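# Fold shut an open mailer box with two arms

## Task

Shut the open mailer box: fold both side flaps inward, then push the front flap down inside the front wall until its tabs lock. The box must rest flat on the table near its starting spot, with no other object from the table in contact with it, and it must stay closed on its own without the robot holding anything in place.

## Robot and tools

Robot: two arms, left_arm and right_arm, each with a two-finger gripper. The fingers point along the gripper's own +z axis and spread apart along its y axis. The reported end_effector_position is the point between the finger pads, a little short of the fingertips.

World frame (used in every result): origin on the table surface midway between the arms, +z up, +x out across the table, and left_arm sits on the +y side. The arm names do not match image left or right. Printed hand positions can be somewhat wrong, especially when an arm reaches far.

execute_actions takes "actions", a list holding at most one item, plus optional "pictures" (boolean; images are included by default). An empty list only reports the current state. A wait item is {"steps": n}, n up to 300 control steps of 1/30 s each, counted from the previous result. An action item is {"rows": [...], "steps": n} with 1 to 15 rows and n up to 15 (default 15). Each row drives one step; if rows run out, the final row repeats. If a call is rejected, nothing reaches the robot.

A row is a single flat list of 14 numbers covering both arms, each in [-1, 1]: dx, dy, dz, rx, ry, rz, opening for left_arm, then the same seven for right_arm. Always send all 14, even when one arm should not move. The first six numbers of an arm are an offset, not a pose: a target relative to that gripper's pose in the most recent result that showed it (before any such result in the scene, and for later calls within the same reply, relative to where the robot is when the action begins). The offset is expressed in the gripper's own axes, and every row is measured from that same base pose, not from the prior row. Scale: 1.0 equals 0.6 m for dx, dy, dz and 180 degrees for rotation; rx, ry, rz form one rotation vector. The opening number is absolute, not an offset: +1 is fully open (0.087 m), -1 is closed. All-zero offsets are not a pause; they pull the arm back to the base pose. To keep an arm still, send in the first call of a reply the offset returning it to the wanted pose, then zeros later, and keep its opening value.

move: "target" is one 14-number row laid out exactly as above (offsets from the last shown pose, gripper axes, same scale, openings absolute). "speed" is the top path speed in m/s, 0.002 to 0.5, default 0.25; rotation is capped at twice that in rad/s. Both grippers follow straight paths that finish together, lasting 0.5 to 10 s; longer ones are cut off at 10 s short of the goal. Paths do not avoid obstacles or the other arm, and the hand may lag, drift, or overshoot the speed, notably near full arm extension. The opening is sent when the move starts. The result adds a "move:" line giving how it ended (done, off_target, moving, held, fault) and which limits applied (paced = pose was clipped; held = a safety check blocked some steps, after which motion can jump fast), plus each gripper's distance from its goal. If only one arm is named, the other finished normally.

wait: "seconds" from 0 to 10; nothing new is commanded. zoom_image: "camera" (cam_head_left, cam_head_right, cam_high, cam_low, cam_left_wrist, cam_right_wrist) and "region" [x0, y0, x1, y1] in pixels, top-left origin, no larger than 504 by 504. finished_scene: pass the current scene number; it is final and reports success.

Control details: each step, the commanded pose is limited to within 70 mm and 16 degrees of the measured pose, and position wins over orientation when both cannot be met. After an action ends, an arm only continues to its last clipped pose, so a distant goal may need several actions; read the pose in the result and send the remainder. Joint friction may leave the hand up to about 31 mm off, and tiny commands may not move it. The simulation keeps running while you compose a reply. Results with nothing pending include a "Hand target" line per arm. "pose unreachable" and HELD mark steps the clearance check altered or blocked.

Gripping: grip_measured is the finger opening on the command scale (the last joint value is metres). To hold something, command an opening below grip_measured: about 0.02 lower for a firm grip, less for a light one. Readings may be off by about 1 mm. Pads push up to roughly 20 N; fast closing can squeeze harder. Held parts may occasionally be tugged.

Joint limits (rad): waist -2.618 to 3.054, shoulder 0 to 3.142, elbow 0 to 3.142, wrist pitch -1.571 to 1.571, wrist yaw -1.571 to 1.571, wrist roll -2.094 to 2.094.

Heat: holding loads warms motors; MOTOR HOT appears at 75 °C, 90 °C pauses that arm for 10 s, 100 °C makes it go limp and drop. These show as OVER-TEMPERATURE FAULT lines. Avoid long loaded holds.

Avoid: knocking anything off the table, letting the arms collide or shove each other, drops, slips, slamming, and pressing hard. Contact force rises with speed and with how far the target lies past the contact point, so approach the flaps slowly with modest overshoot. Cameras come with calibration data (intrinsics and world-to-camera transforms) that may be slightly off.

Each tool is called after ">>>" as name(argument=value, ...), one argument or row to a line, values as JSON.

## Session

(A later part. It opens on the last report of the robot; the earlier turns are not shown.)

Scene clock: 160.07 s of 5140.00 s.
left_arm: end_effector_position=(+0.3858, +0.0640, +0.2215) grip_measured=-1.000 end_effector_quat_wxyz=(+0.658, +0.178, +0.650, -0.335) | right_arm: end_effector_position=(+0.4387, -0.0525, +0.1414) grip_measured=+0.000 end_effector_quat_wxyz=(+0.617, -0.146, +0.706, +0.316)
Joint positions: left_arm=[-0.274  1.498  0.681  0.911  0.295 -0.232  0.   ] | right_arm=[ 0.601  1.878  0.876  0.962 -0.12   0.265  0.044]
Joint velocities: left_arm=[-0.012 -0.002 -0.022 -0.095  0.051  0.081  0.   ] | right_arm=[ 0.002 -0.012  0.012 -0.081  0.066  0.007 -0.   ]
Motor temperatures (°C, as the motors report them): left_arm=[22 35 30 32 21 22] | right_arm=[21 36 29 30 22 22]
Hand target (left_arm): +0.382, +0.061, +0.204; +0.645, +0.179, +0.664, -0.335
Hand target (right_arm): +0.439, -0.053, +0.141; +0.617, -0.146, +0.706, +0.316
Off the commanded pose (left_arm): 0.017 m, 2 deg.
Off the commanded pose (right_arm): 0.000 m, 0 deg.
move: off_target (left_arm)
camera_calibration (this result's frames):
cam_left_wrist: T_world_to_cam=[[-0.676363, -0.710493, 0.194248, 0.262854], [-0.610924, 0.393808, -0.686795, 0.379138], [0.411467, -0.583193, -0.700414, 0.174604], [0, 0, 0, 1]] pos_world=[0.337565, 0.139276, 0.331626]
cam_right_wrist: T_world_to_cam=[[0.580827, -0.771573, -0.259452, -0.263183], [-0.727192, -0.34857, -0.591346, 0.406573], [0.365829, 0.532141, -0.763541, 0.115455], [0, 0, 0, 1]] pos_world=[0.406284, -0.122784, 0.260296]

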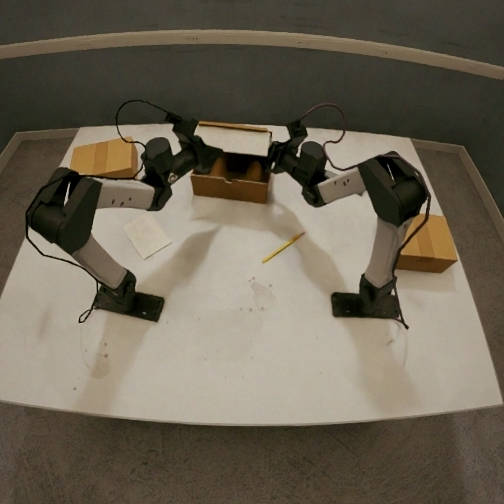

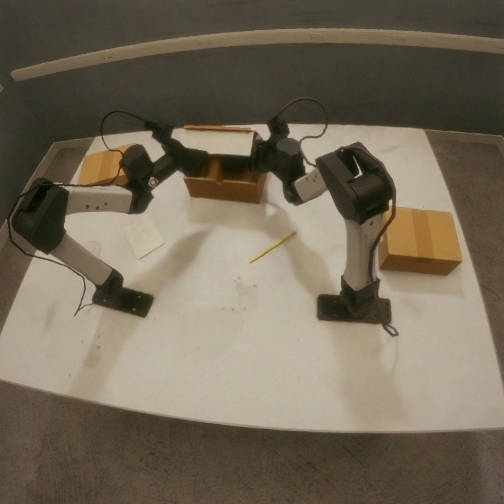

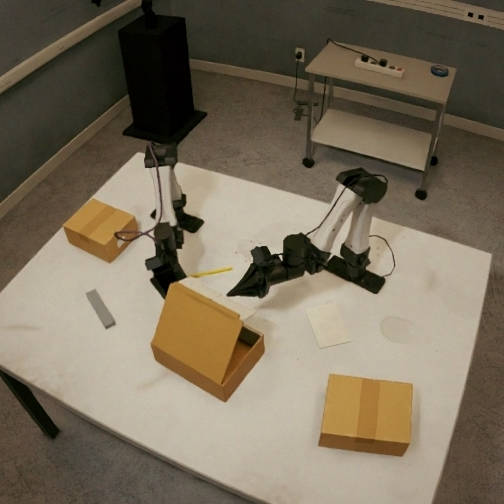

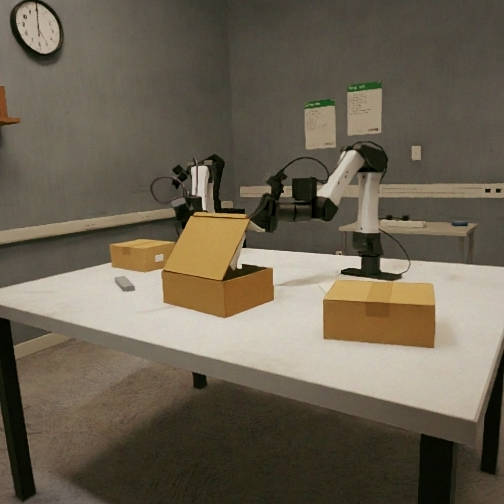

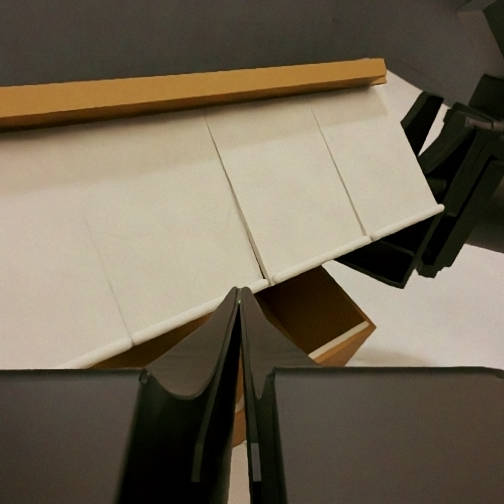

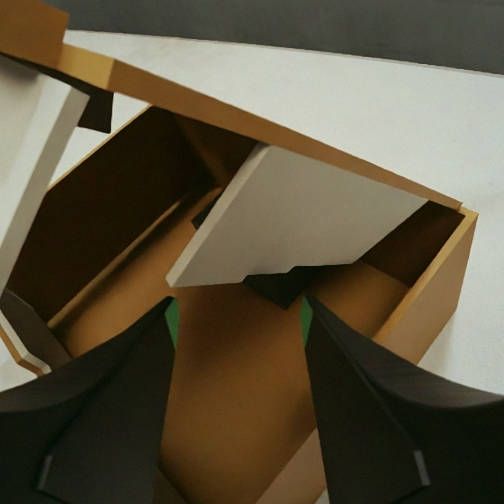

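>>> move(
  target=[0,0,0,0,0,0,-1, 0,0,-0.17,0,0,0,-1],
  speed=0.2,
)

>>> move(
  target=[0,0,0,0,0,0,-1, -0.25,0.065,-0.01,0,0,0,-1],
  speed=0.2,
)

>>> move(
  target=[0,0,0,0,0,0,-1, 0,0,0.25,0,0.15,0,-1],
  speed=0.2,
)

Scene clock: 166.07 s of 5140.00 s.
left_arm: end_effector_position=(+0.3859, +0.0640, +0.2219) grip_measured=-1.000 end_effector_quat_wxyz=(+0.658, +0.178, +0.650, -0.335) | right_arm: end_effector_position=(+0.3612, -0.1118, +0.1376) grip_measured=-0.985 end_effector_quat_wxyz=(+0.609, -0.145, +0.714, +0.313)
Joint positions: left_arm=[-0.274  1.498  0.681  0.913  0.295 -0.232  0.   ] | right_arm=[ 0.566  1.551  0.49   0.999 -0.155  0.265  0.001]
Joint velocities: left_arm=[-0.007 -0.027 -0.012  0.007 -0.037 -0.007  0.   ] | right_arm=[ 0.007 -0.022  0.007 -0.007 -0.007  0.007  0.   ]
Motor temperatures (°C, as the motors report them): left_arm=[22 34 30 32 21 22] | right_arm=[21 35 29 31 22 22]
Hand target (left_arm): +0.386, +0.064, +0.222; +0.658, +0.178, +0.651, -0.335
Hand target (right_arm): +0.359, -0.115, +0.144; +0.617, -0.146, +0.706, +0.316
Off the commanded pose (left_arm): 0.000 m, 0 deg.
Off the commanded pose (right_arm): 0.009 m, 1 deg.
After step 90, 2.07 s passed at rest.
move: done
camera_calibration (this result's frames):
cam_left_wrist: T_world_to_cam=[[-0.676358, -0.710617, 0.193812, 0.262958], [-0.610136, 0.393105, -0.687898, 0.379408], [0.412643, -0.583517, -0.699453, 0.174208], [0, 0, 0, 1]] pos_world=[0.337459, 0.139369, 0.33188]
cam_right_wrist: T_world_to_cam=[[0.574538, -0.774933, -0.263409, -0.262484], [-0.739567, -0.353656, -0.572685, 0.328707], [0.350637, 0.523838, -0.776304, 0.178736], [0, 0, 0, 1]] pos_world=[0.331237, -0.180787, 0.257858]

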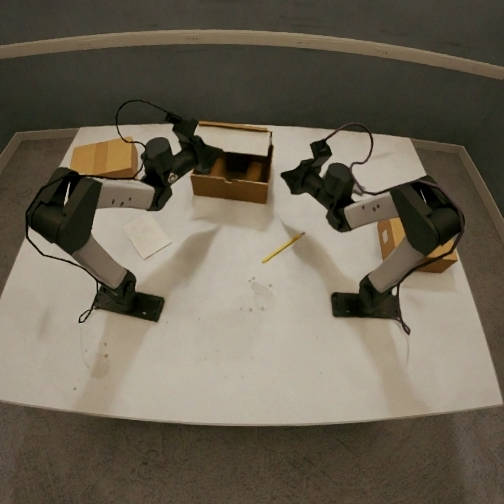

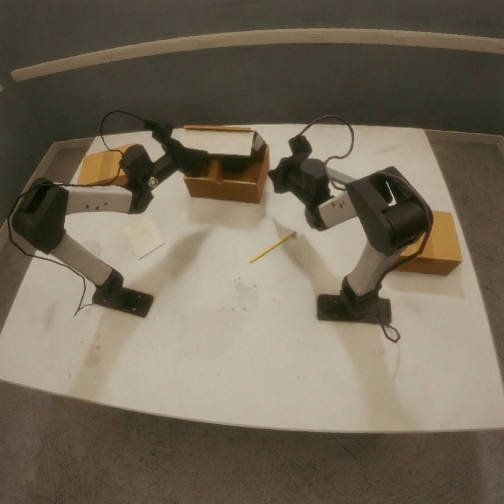

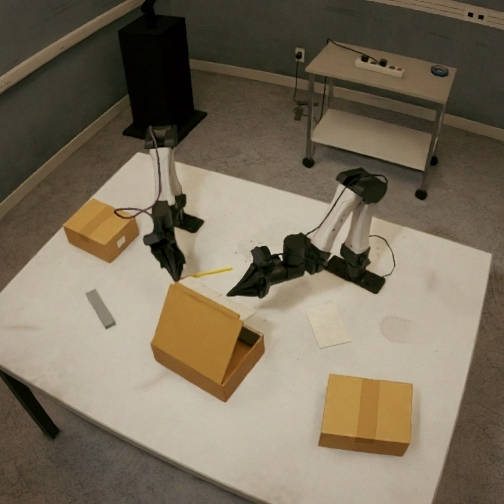

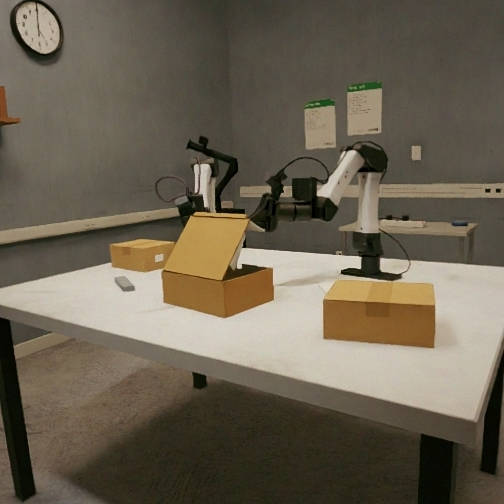

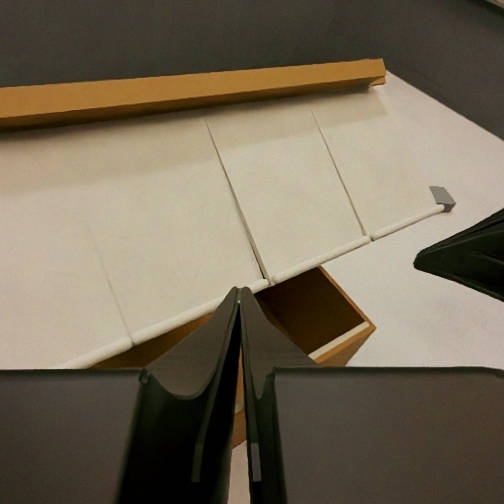

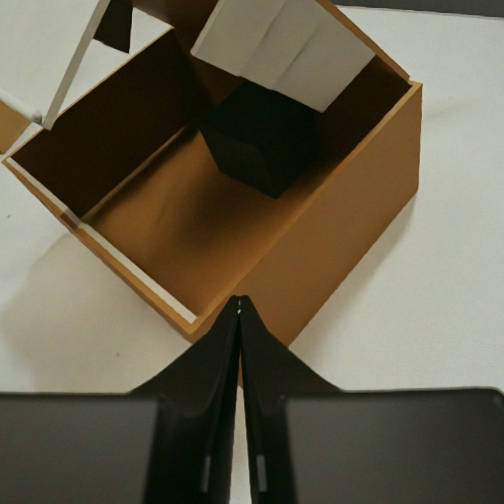

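Scene clock: 167.60 s of 5140.00 s.
left_arm: end_effector_position=(+0.3859, +0.0640, +0.2219) grip_measured=-1.000 end_effector_quat_wxyz=(+0.658, +0.178, +0.650, -0.335) | right_arm: end_effector_position=(+0.3663, -0.1110, +0.2774) grip_measured=-0.985 end_effector_quat_wxyz=(+0.601, -0.145, +0.722, +0.311)
Joint positions: left_arm=[-0.274  1.498  0.681  0.913  0.295 -0.232  0.   ] | right_arm=[ 0.558  1.271  0.923  0.262 -0.163  0.265  0.001]
Joint velocities: left_arm=[ 0.012  0.012  0.002 -0.037 -0.037 -0.022  0.   ] | right_arm=[-0.007 -0.012 -0.017  0.022 -0.081  0.051 -0.001]
Motor temperatures (°C, as the motors report them): left_arm=[22 34 30 32 21 22] | right_arm=[21 35 29 31 22 22]
Hand target (left_arm): +0.386, +0.064, +0.222; +0.658, +0.178, +0.650, -0.335
Hand target (right_arm): +0.366, -0.114, +0.291; +0.609, -0.145, +0.714, +0.313
Off the commanded pose (left_arm): 0.000 m, 0 deg.
Off the commanded pose (right_arm): 0.015 m, 1 deg.
move: off_target (right_arm)
camera_calibration (this result's frames):
cam_left_wrist: T_world_to_cam=[[-0.676358, -0.710617, 0.193812, 0.262958], [-0.610136, 0.393105, -0.687898, 0.379408], [0.412643, -0.583517, -0.699453, 0.174208], [0, 0, 0, 1]] pos_world=[0.337459, 0.139369, 0.33188]
cam_right_wrist: T_world_to_cam=[[0.569207, -0.777745, -0.266677, -0.225397], [-0.751353, -0.360333, -0.552837, 0.410839], [0.333873, 0.515047, -0.789465, 0.293951], [0, 0, 0, 1]] pos_world=[0.338841, -0.178661, 0.399083]

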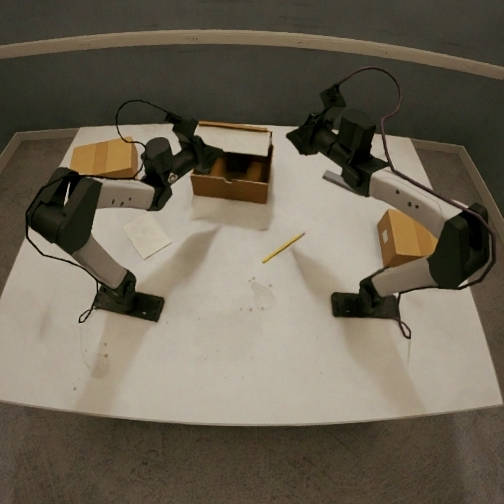

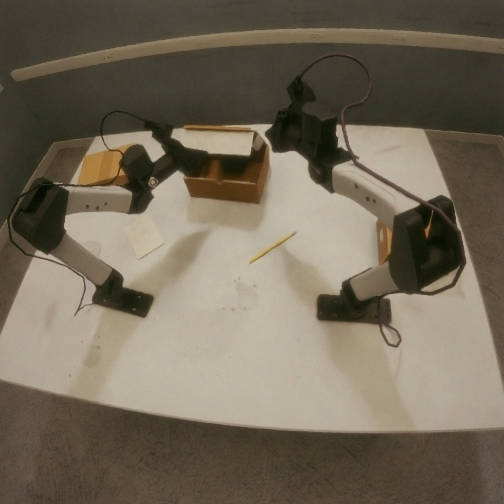

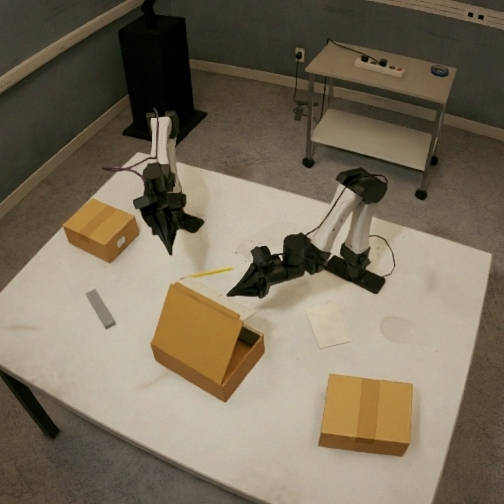

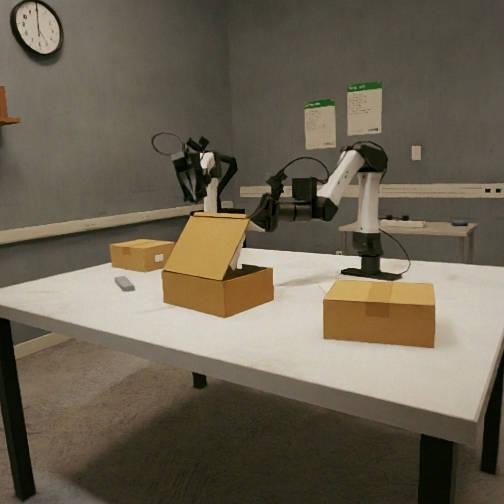

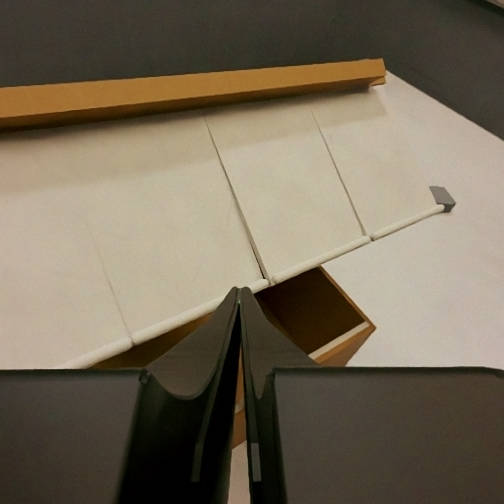

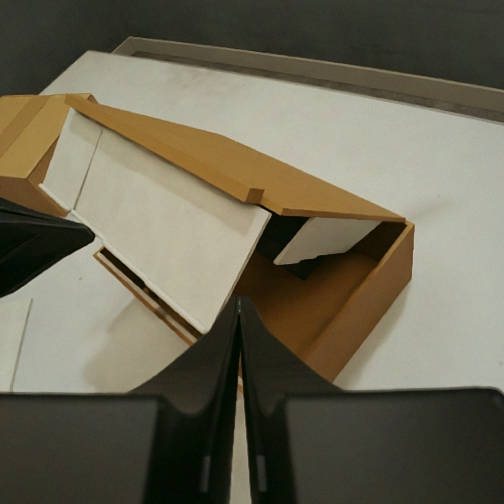

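Scene clock: 169.67 s of 5140.00 s.
left_arm: end_effector_position=(+0.3859, +0.0640, +0.2219) grip_measured=-1.000 end_effector_quat_wxyz=(+0.658, +0.178, +0.650, -0.335) | right_arm: end_effector_position=(+0.4853, -0.0241, +0.2695) grip_measured=-0.985 end_effector_quat_wxyz=(+0.418, -0.205, +0.843, +0.269)
Joint positions: left_arm=[-0.274  1.498  0.681  0.913  0.295 -0.232  0.   ] | right_arm=[ 0.569  2.136  2.278 -0.69  -0.246  0.185  0.001]
Joint velocities: left_arm=[ 0.007 -0.002 -0.002 -0.11  -0.037 -0.022  0.   ] | right_arm=[-0.012 -0.017  0.007 -0.022 -0.037 -0.037  0.001]
Motor temperatures (°C, as the motors report them): left_arm=[22 34 30 32 21 22] | right_arm=[21 35 30 31 22 22]
Hand target (left_arm): +0.386, +0.064, +0.222; +0.658, +0.178, +0.650, -0.335
Hand target (right_arm): +0.484, -0.018, +0.269; +0.415, -0.214, +0.841, +0.271
Off the commanded pose (left_arm): 0.000 m, 0 deg.
Off the commanded pose (right_arm): 0.009 m, 1 deg.
move: done
camera_calibration (this result's frames):
cam_left_wrist: T_world_to_cam=[[-0.676358, -0.710617, 0.193812, 0.262958], [-0.610136, 0.393105, -0.687898, 0.379408], [0.412643, -0.583517, -0.699453, 0.174208], [0, 0, 0, 1]] pos_world=[0.337459, 0.139369, 0.33188]
cam_right_wrist: T_world_to_cam=[[0.561916, -0.782925, -0.266981, -0.2242], [-0.826418, -0.545322, -0.140204, 0.44796], [-0.0358208, 0.299421, -0.953448, 0.421574], [0, 0, 0, 1]] pos_world=[0.511285, -0.0574775, 0.404898]

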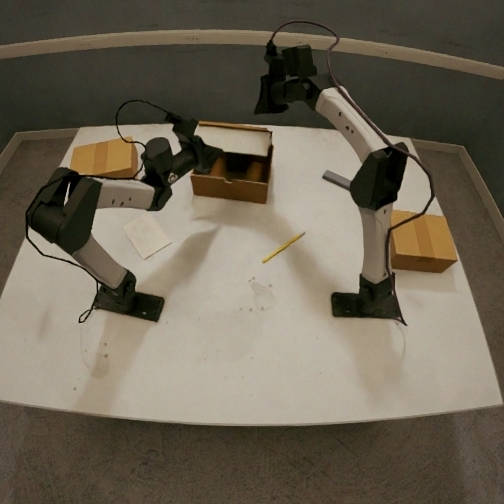

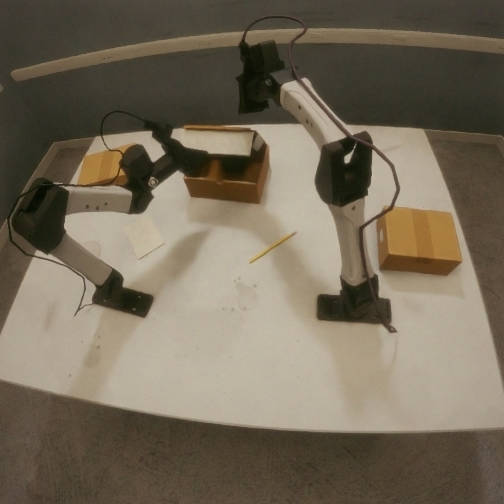

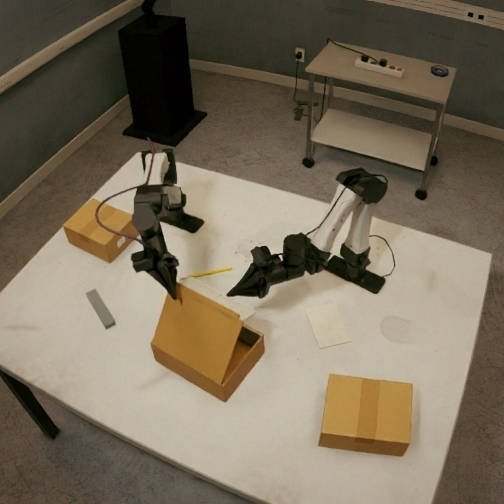

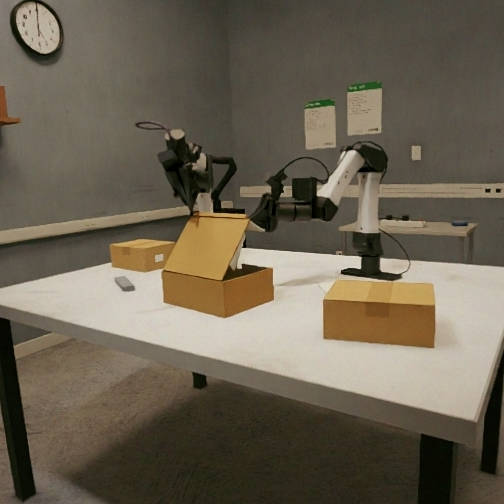

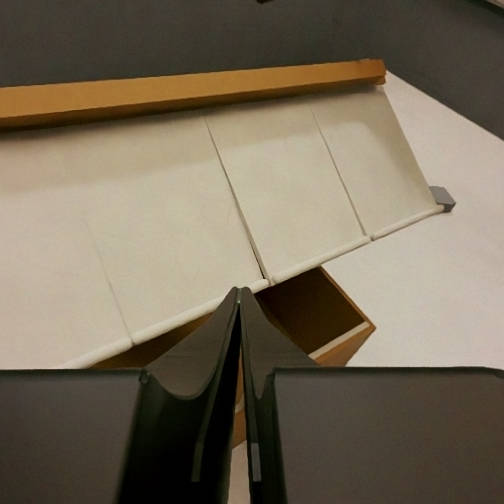

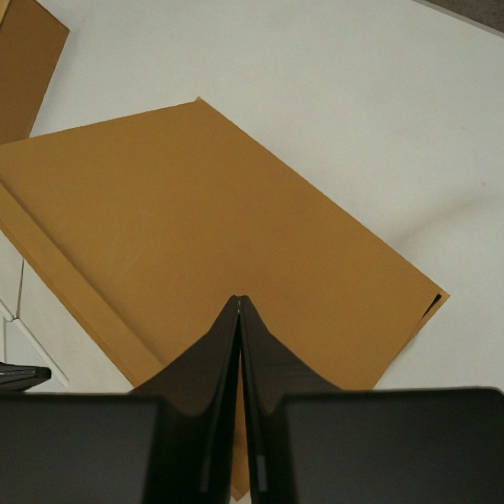

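>>> move(
  target=[0.052,0.045,0.034,0,0,0,-1, 0.095,-0.031,0.059,0,0,0,-1],
  speed=0.04,
)

Scene clock: 173.80 s of 5140.00 s.
left_arm: end_effector_position=(+0.4087, +0.0602, +0.1839) grip_measured=-1.000 end_effector_quat_wxyz=(+0.652, +0.183, +0.654, -0.338) | right_arm: end_effector_position=(+0.4856, -0.0239, +0.1876) grip_measured=-0.985 end_effector_quat_wxyz=(+0.403, -0.205, +0.852, +0.265)
Joint positions: left_arm=[-0.247  1.685  0.7    1.067  0.335 -0.232  0.   ] | right_arm=[ 0.569  2.084  1.89  -0.39  -0.246  0.185  0.001]
Joint velocities: left_arm=[-0.002 -0.027 -0.017 -0.007  0.007 -0.066  0.   ] | right_arm=[-0.002 -0.002 -0.007  0.022 -0.007 -0.022 -0.001]
Motor temperatures (°C, as the motors report them): left_arm=[22 33 31 33 21 22] | right_arm=[21 36 30 31 22 22]
Hand target (left_arm): +0.416, +0.063, +0.187; +0.658, +0.178, +0.650, -0.335
Hand target (right_arm): +0.484, -0.023, +0.200; +0.418, -0.205, +0.843, +0.269
Off the commanded pose (left_arm): 0.010 m, 1 deg.
Off the commanded pose (right_arm): 0.012 m, 2 deg.
move: off_target (right_arm)
camera_calibration (this result's frames):
cam_left_wrist: T_world_to_cam=[[-0.683278, -0.703648, 0.194964, 0.285238], [-0.612525, 0.407049, -0.677587, 0.36697], [0.397423, -0.582401, -0.70913, 0.143967], [0, 0, 0, 1]] pos_world=[0.362459, 0.135178, 0.295134]
cam_right_wrist: T_world_to_cam=[[0.553665, -0.787692, -0.270177, -0.241606], [-0.830186, -0.547499, -0.105059, 0.432035], [-0.0651674, 0.282464, -0.957062, 0.357974], [0, 0, 0, 1]] pos_world=[0.515766, -0.0548879, 0.322716]

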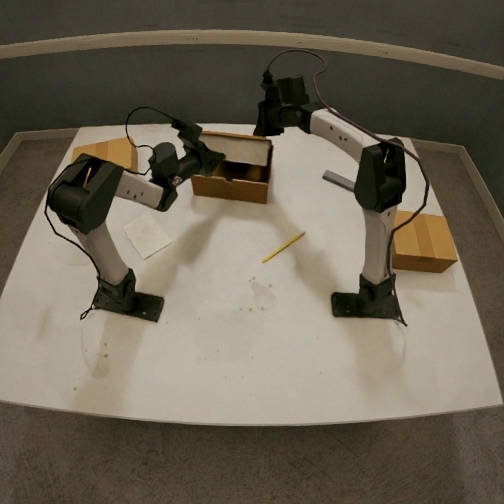

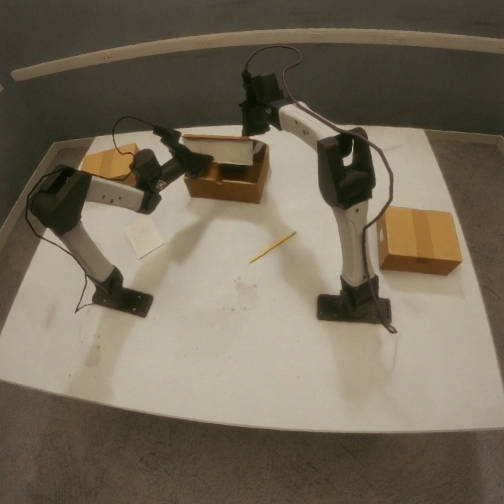

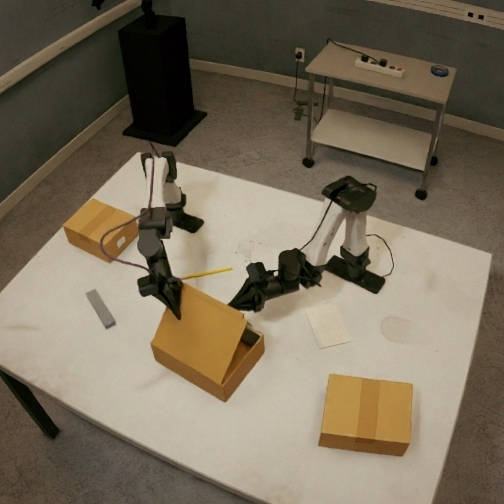

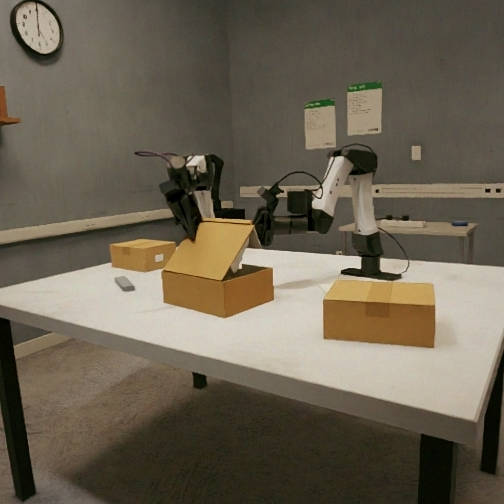

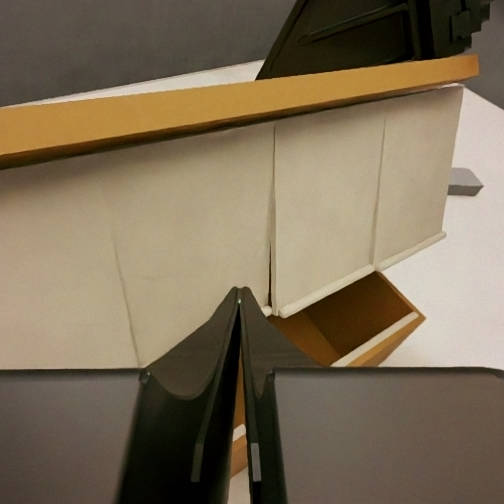

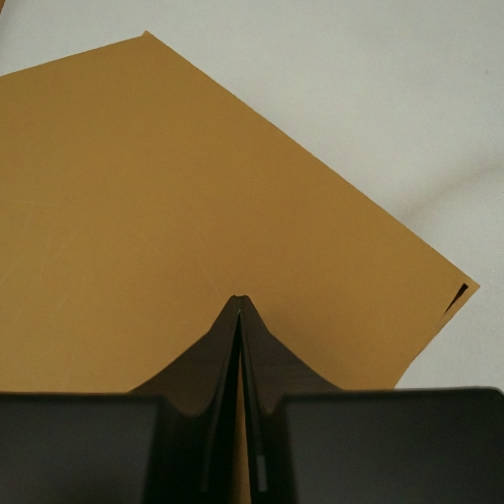

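>>> move(
  target=[0.082,0.016,-0.005,0,0,0,-1, 0.045,-0.015,0.028,0,0,0,-1],
  speed=0.03,
)

Scene clock: 177.63 s of 5140.00 s.
left_arm: end_effector_position=(+0.4127, +0.0584, +0.1488) grip_measured=-1.000 end_effector_quat_wxyz=(+0.663, +0.184, +0.641, -0.339) | right_arm: end_effector_position=(+0.4837, -0.0251, +0.1562) grip_measured=-0.985 end_effector_quat_wxyz=(+0.399, -0.204, +0.854, +0.263)
Joint positions: left_arm=[-0.247  1.851  0.659  1.308  0.336 -0.232  0.   ] | right_arm=[ 0.569  2.084  1.774 -0.285 -0.246  0.185  0.001]
Joint velocities: left_arm=[ 0.012  0.002 -0.032  0.037  0.022 -0.022  0.   ] | right_arm=[ 0.002  0.007  0.002  0.139 -0.022 -0.037 -0.   ]
Motor temperatures (°C, as the motors report them): left_arm=[22 33 31 33 21 22] | right_arm=[21 36 30 31 22 22]
Hand target (left_arm): +0.408, +0.059, +0.133; +0.652, +0.183, +0.654, -0.338
Hand target (right_arm): +0.484, -0.024, +0.155; +0.403, -0.205, +0.852, +0.265
Off the commanded pose (left_arm): 0.016 m, 2 deg.
Off the commanded pose (right_arm): 0.002 m, 1 deg.
move: off_target (left_arm)
camera_calibration (this result's frames):
cam_left_wrist: T_world_to_cam=[[-0.689359, -0.700835, 0.183342, 0.297591], [-0.591174, 0.397973, -0.701521, 0.341615], [0.418685, -0.591987, -0.688661, 0.105172], [0, 0, 0, 1]] pos_world=[0.363068, 0.134869, 0.257517]
cam_right_wrist: T_world_to_cam=[[0.550983, -0.789242, -0.271135, -0.248481], [-0.83117, -0.548068, -0.0936909, 0.425169], [-0.0746556, 0.276982, -0.957971, 0.332732], [0, 0, 0, 1]] pos_world=[0.515137, -0.0552515, 0.29121]

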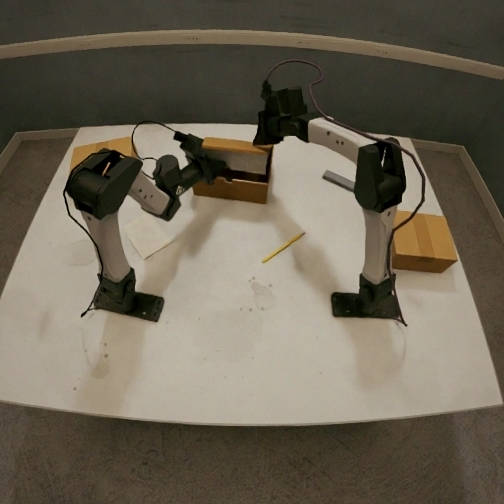

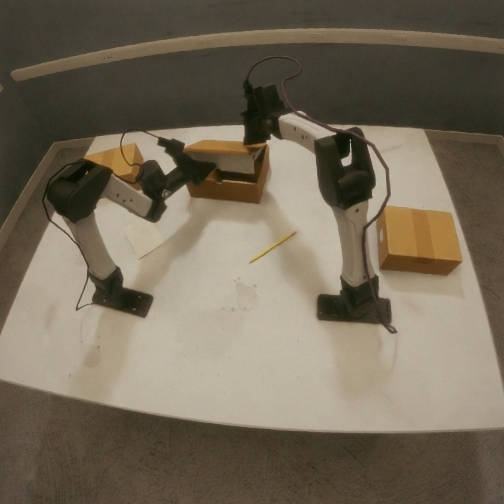

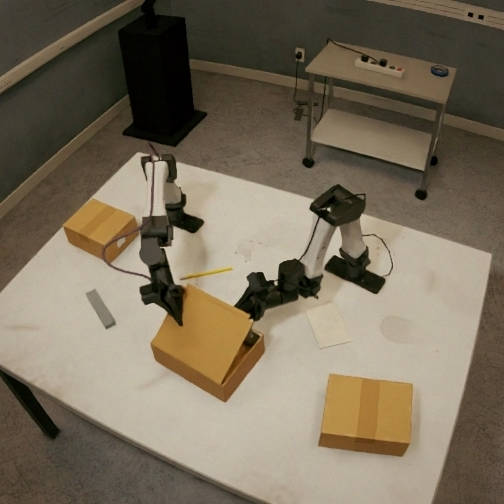

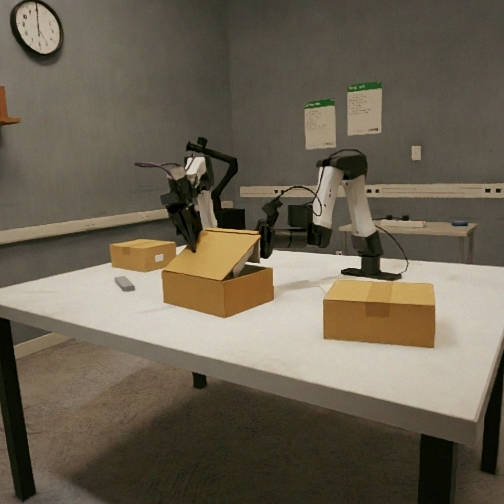

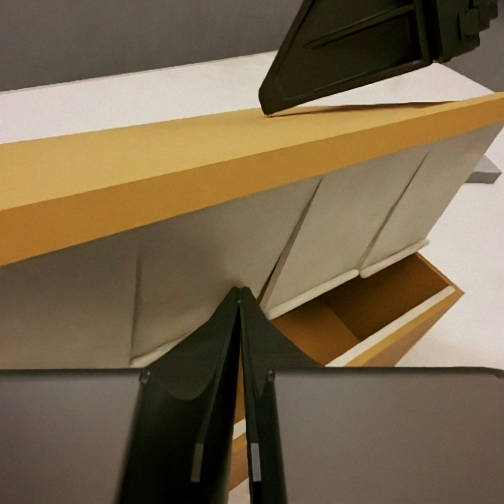

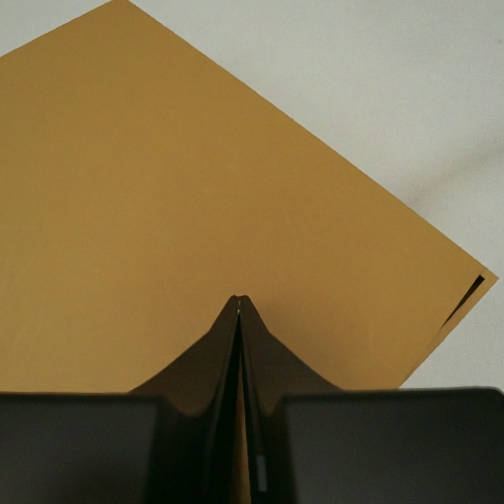

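>>> move(
  target=[0.044,-0.015,-0.028,0,0,0,-1, 0.035,-0.012,0.022,0,0,0,-1],
  speed=0.03,
)

Scene clock: 180.67 s of 5140.00 s.
left_arm: end_effector_position=(+0.3975, +0.0583, +0.1322) grip_measured=-1.000 end_effector_quat_wxyz=(+0.667, +0.183, +0.637, -0.341) | right_arm: end_effector_position=(+0.4854, -0.0241, +0.1434) grip_measured=-0.985 end_effector_quat_wxyz=(+0.408, -0.205, +0.849, +0.266)
Joint positions: left_arm=[-0.267  1.898  0.586  1.441  0.315 -0.232  0.   ] | right_arm=[ 0.569  2.084  1.707 -0.196 -0.246  0.185  0.001]
Joint velocities: left_arm=[ 0.007 -0.012 -0.012  0.037 -0.051  0.051  0.   ] | right_arm=[ 0.002  0.002 -0.022  0.022 -0.022 -0.007  0.   ]
Motor temperatures (°C, as the motors report them): left_arm=[22 33 30 33 21 22] | right_arm=[21 37 30 31 22 22]
Hand target (left_arm): +0.393, +0.057, +0.123; +0.663, +0.184, +0.642, -0.340
Hand target (right_arm): +0.483, -0.025, +0.131; +0.399, -0.204, +0.854, +0.263
Off the commanded pose (left_arm): 0.010 m, 1 deg.
Off the commanded pose (right_arm): 0.013 m, 1 deg.
move: off_target (right_arm)
camera_calibration (this result's frames):
cam_left_wrist: T_world_to_cam=[[-0.691369, -0.699365, 0.181378, 0.291041], [-0.583748, 0.392781, -0.710606, 0.319554], [0.425731, -0.59717, -0.679809, 0.0963627], [0, 0, 0, 1]] pos_world=[0.346731, 0.135574, 0.239797]
cam_right_wrist: T_world_to_cam=[[0.55616, -0.786251, -0.26925, -0.254818], [-0.829165, -0.546909, -0.115656, 0.428142], [-0.0563205, 0.287576, -0.9561, 0.311439], [0, 0, 0, 1]] pos_world=[0.51426, -0.0557584, 0.278675]

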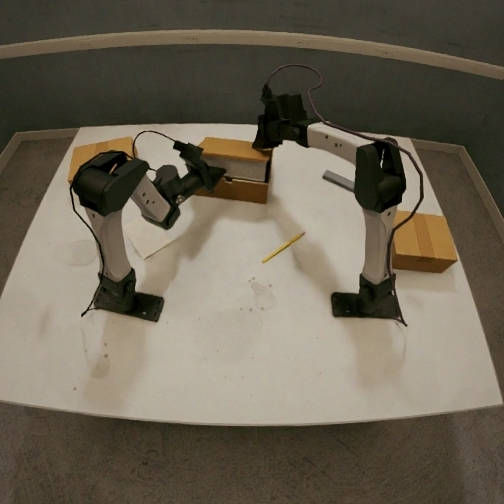

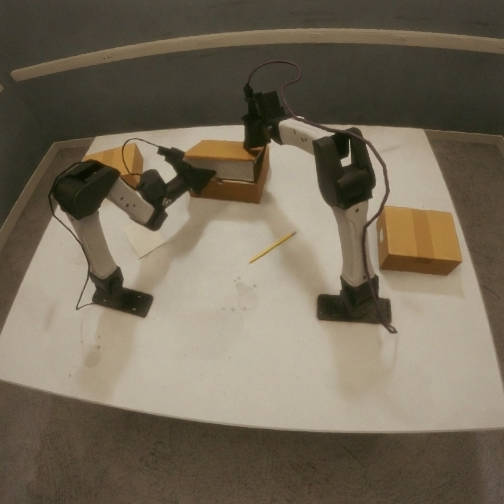

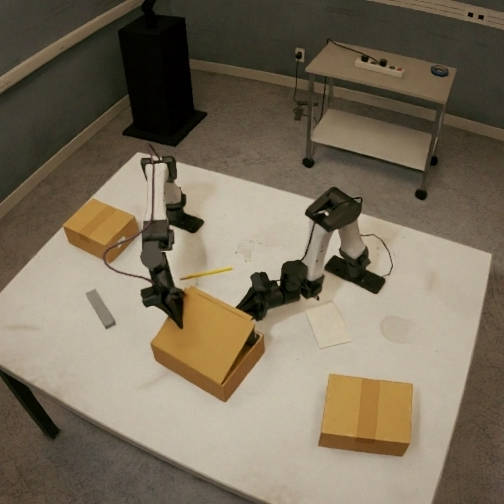

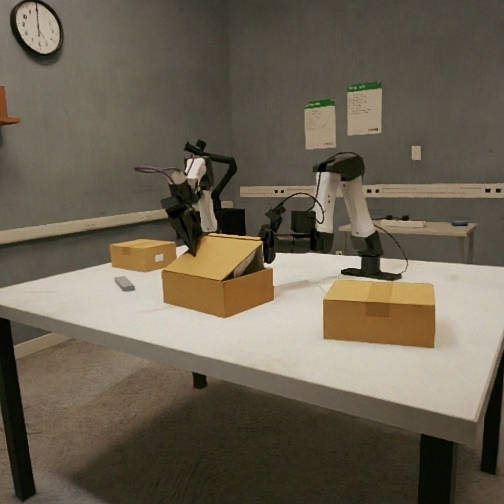

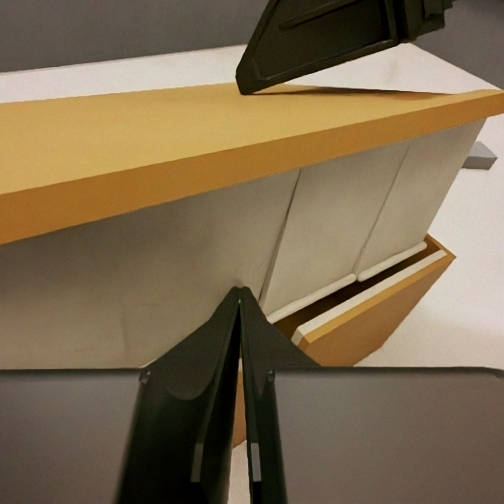

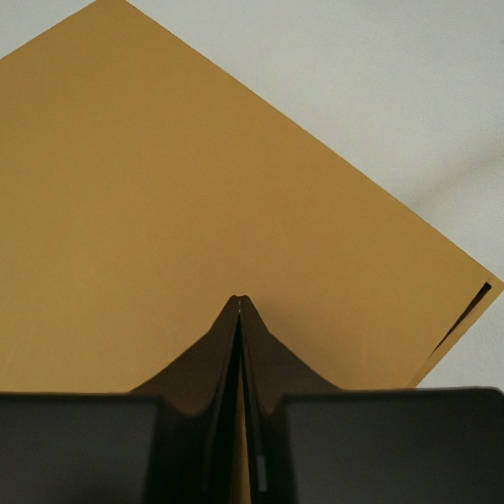

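>>> move(
  target=[0.035,0.007,0,0,0,0,-1, 0.045,-0.015,0.028,0,0,0,-1],
  speed=0.03,
)

Scene clock: 182.93 s of 5140.00 s.
left_arm: end_effector_position=(+0.3989, +0.0572, +0.1219) grip_measured=-1.000 end_effector_quat_wxyz=(+0.675, +0.184, +0.627, -0.343) | right_arm: end_effector_position=(+0.4894, -0.0217, +0.1345) grip_measured=-0.985 end_effector_quat_wxyz=(+0.428, -0.205, +0.837, +0.272)
Joint positions: left_arm=[-0.268  1.979  0.586  1.549  0.316 -0.232  0.   ] | right_arm=[ 0.569  2.084  1.635 -0.075 -0.246  0.185  0.001]
Joint velocities: left_arm=[-0.002  0.007 -0.002  0.007 -0.081 -0.095  0.   ] | right_arm=[-0.017  0.002 -0.007 -0.037  0.022  0.022 -0.   ]
Motor temperatures (°C, as the motors report them): left_arm=[22 33 30 33 21 22] | right_arm=[21 37 30 31 22 22]
Hand target (left_arm): +0.399, +0.056, +0.111; +0.667, +0.183, +0.637, -0.341
Hand target (right_arm): +0.484, -0.024, +0.111; +0.408, -0.205, +0.849, +0.266
Off the commanded pose (left_arm): 0.011 m, 2 deg.
Off the commanded pose (right_arm): 0.025 m, 3 deg.
move: off_target (left_arm, right_arm)
camera_calibration (this result's frames):
cam_left_wrist: T_world_to_cam=[[-0.696719, -0.696347, 0.172287, 0.296197], [-0.565683, 0.385647, -0.728889, 0.308916], [0.441117, -0.605291, -0.6626, 0.0804008], [0, 0, 0, 1]] pos_world=[0.345649, 0.135789, 0.227408]
cam_right_wrist: T_world_to_cam=[[0.56736, -0.779779, -0.264663, -0.263593], [-0.823308, -0.543525, -0.16354, 0.435408], [-0.0163261, 0.310685, -0.950373, 0.282614], [0, 0, 0, 1]] pos_world=[0.512641, -0.0566939, 0.270032]

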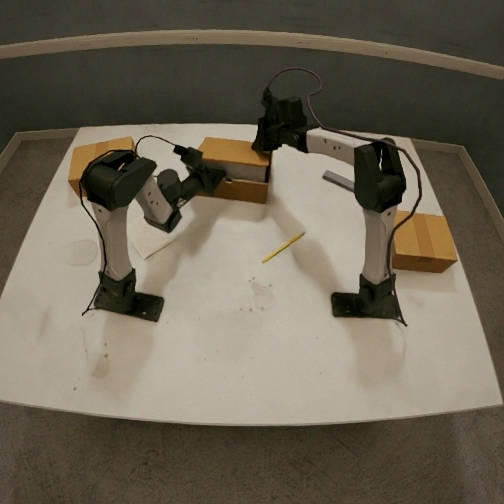

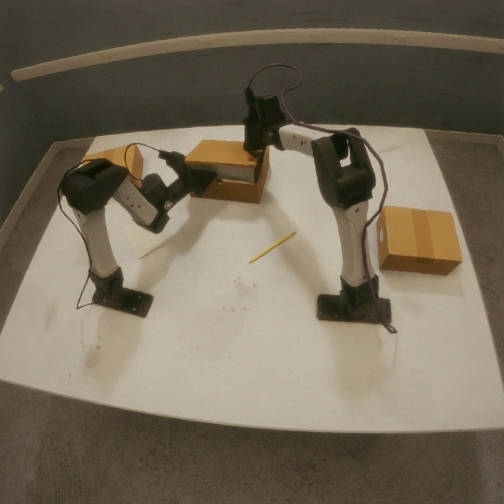

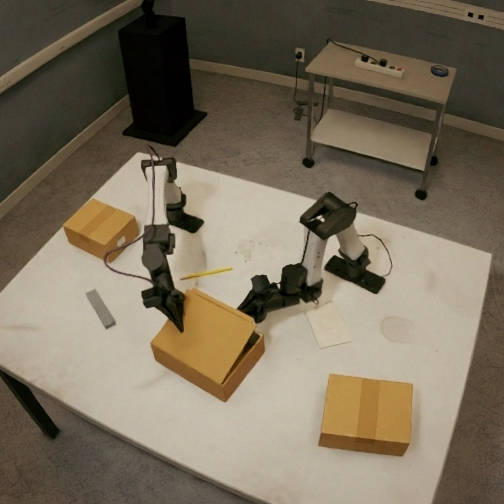

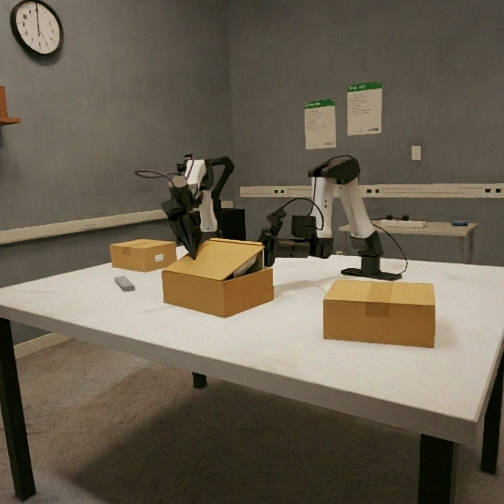

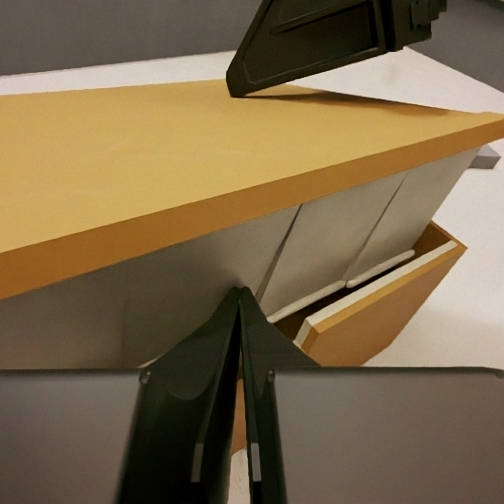

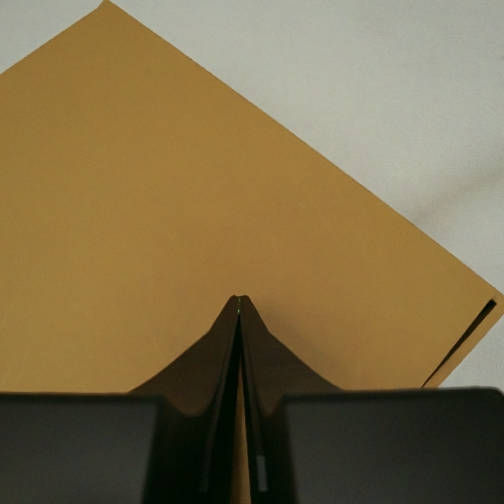

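Flap edge is about at the rim; retract left slowly while right keeps pressing.

>>> move(
  target=[0,0,-0.08,0,0,0,-1, 0.045,-0.015,0.028,0,0,0,-1],
  speed=0.025,
)

Scene clock: 186.77 s of 5140.00 s.
left_arm: end_effector_position=(+0.3680, +0.0843, +0.1178) grip_measured=-1.000 end_effector_quat_wxyz=(+0.664, +0.189, +0.639, -0.339) | right_arm: end_effector_position=(+0.4919, -0.0201, +0.1181) grip_measured=-0.985 end_effector_quat_wxyz=(+0.438, -0.206, +0.831, +0.275)
Joint positions: left_arm=[-0.222  1.871  0.427  1.563  0.368 -0.228  0.   ] | right_arm=[ 0.569  2.101  1.576  0.025 -0.247  0.185  0.001]
Joint velocities: left_arm=[-0.002  0.032 -0.002 -0.037 -0.066 -0.051  0.   ] | right_arm=[-0.007  0.002  0.002 -0.051 -0.007  0.11   0.001]
Motor temperatures (°C, as the motors report them): left_arm=[22 33 30 33 21 22] | right_arm=[21 37 30 31 22 22]
Hand target (left_arm): +0.364, +0.089, +0.115; +0.663, +0.190, +0.642, -0.336
Hand target (right_arm): +0.490, -0.021, +0.102; +0.428, -0.205, +0.837, +0.272
Off the commanded pose (left_arm): 0.007 m, 2 deg.
Off the commanded pose (right_arm): 0.017 m, 1 deg.
joint sent to its limit (left arm) — the command would take joint 4 (wrist pitch) past its upper limit, so that joint was sent only as far as its limit.
move: off_target (right_arm)
camera_calibration (this result's frames):
cam_left_wrist: T_world_to_cam=[[-0.695228, -0.697247, 0.174655, 0.293482], [-0.583509, 0.405578, -0.70358, 0.27992], [0.419733, -0.591061, -0.688819, 0.117406], [0, 0, 0, 1]] pos_world=[0.318093, 0.160494, 0.226559]
cam_right_wrist: T_world_to_cam=[[0.573313, -0.776145, -0.262508, -0.271232], [-0.819331, -0.541905, -0.187179, 0.436514], [0.00302393, 0.322393, -0.946601, 0.256802], [0, 0, 0, 1]] pos_world=[0.512374, -0.0567574, 0.253595]

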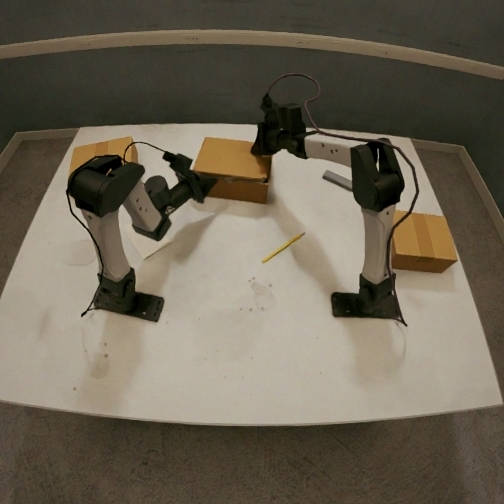

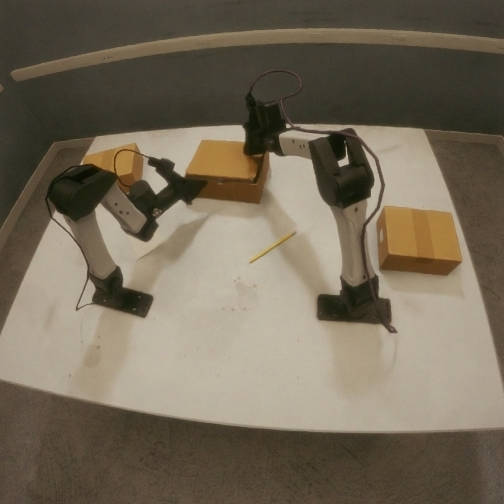

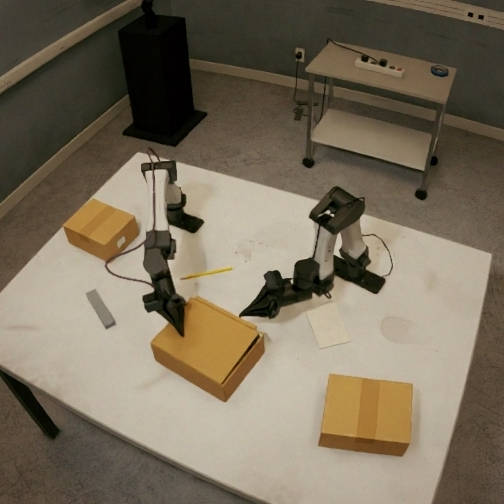

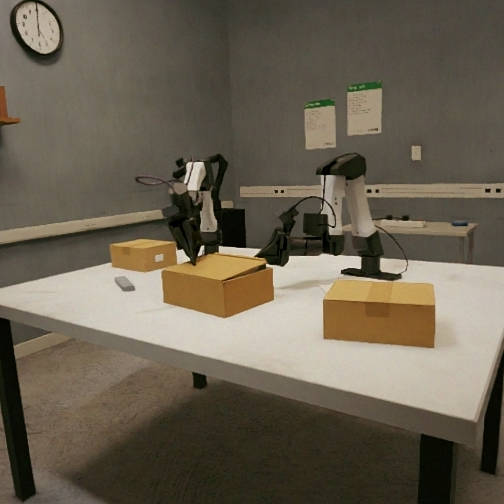

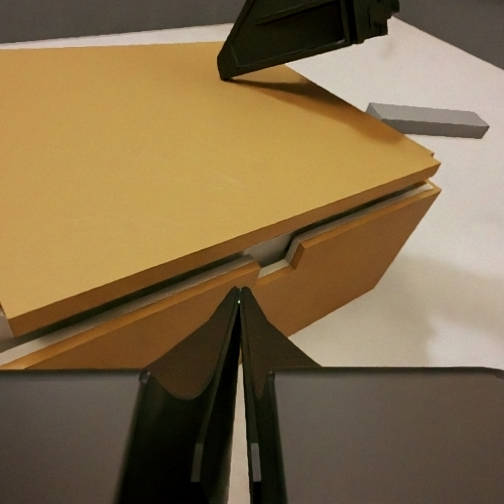

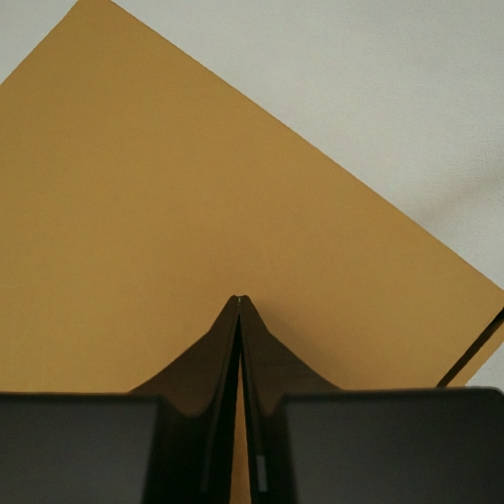

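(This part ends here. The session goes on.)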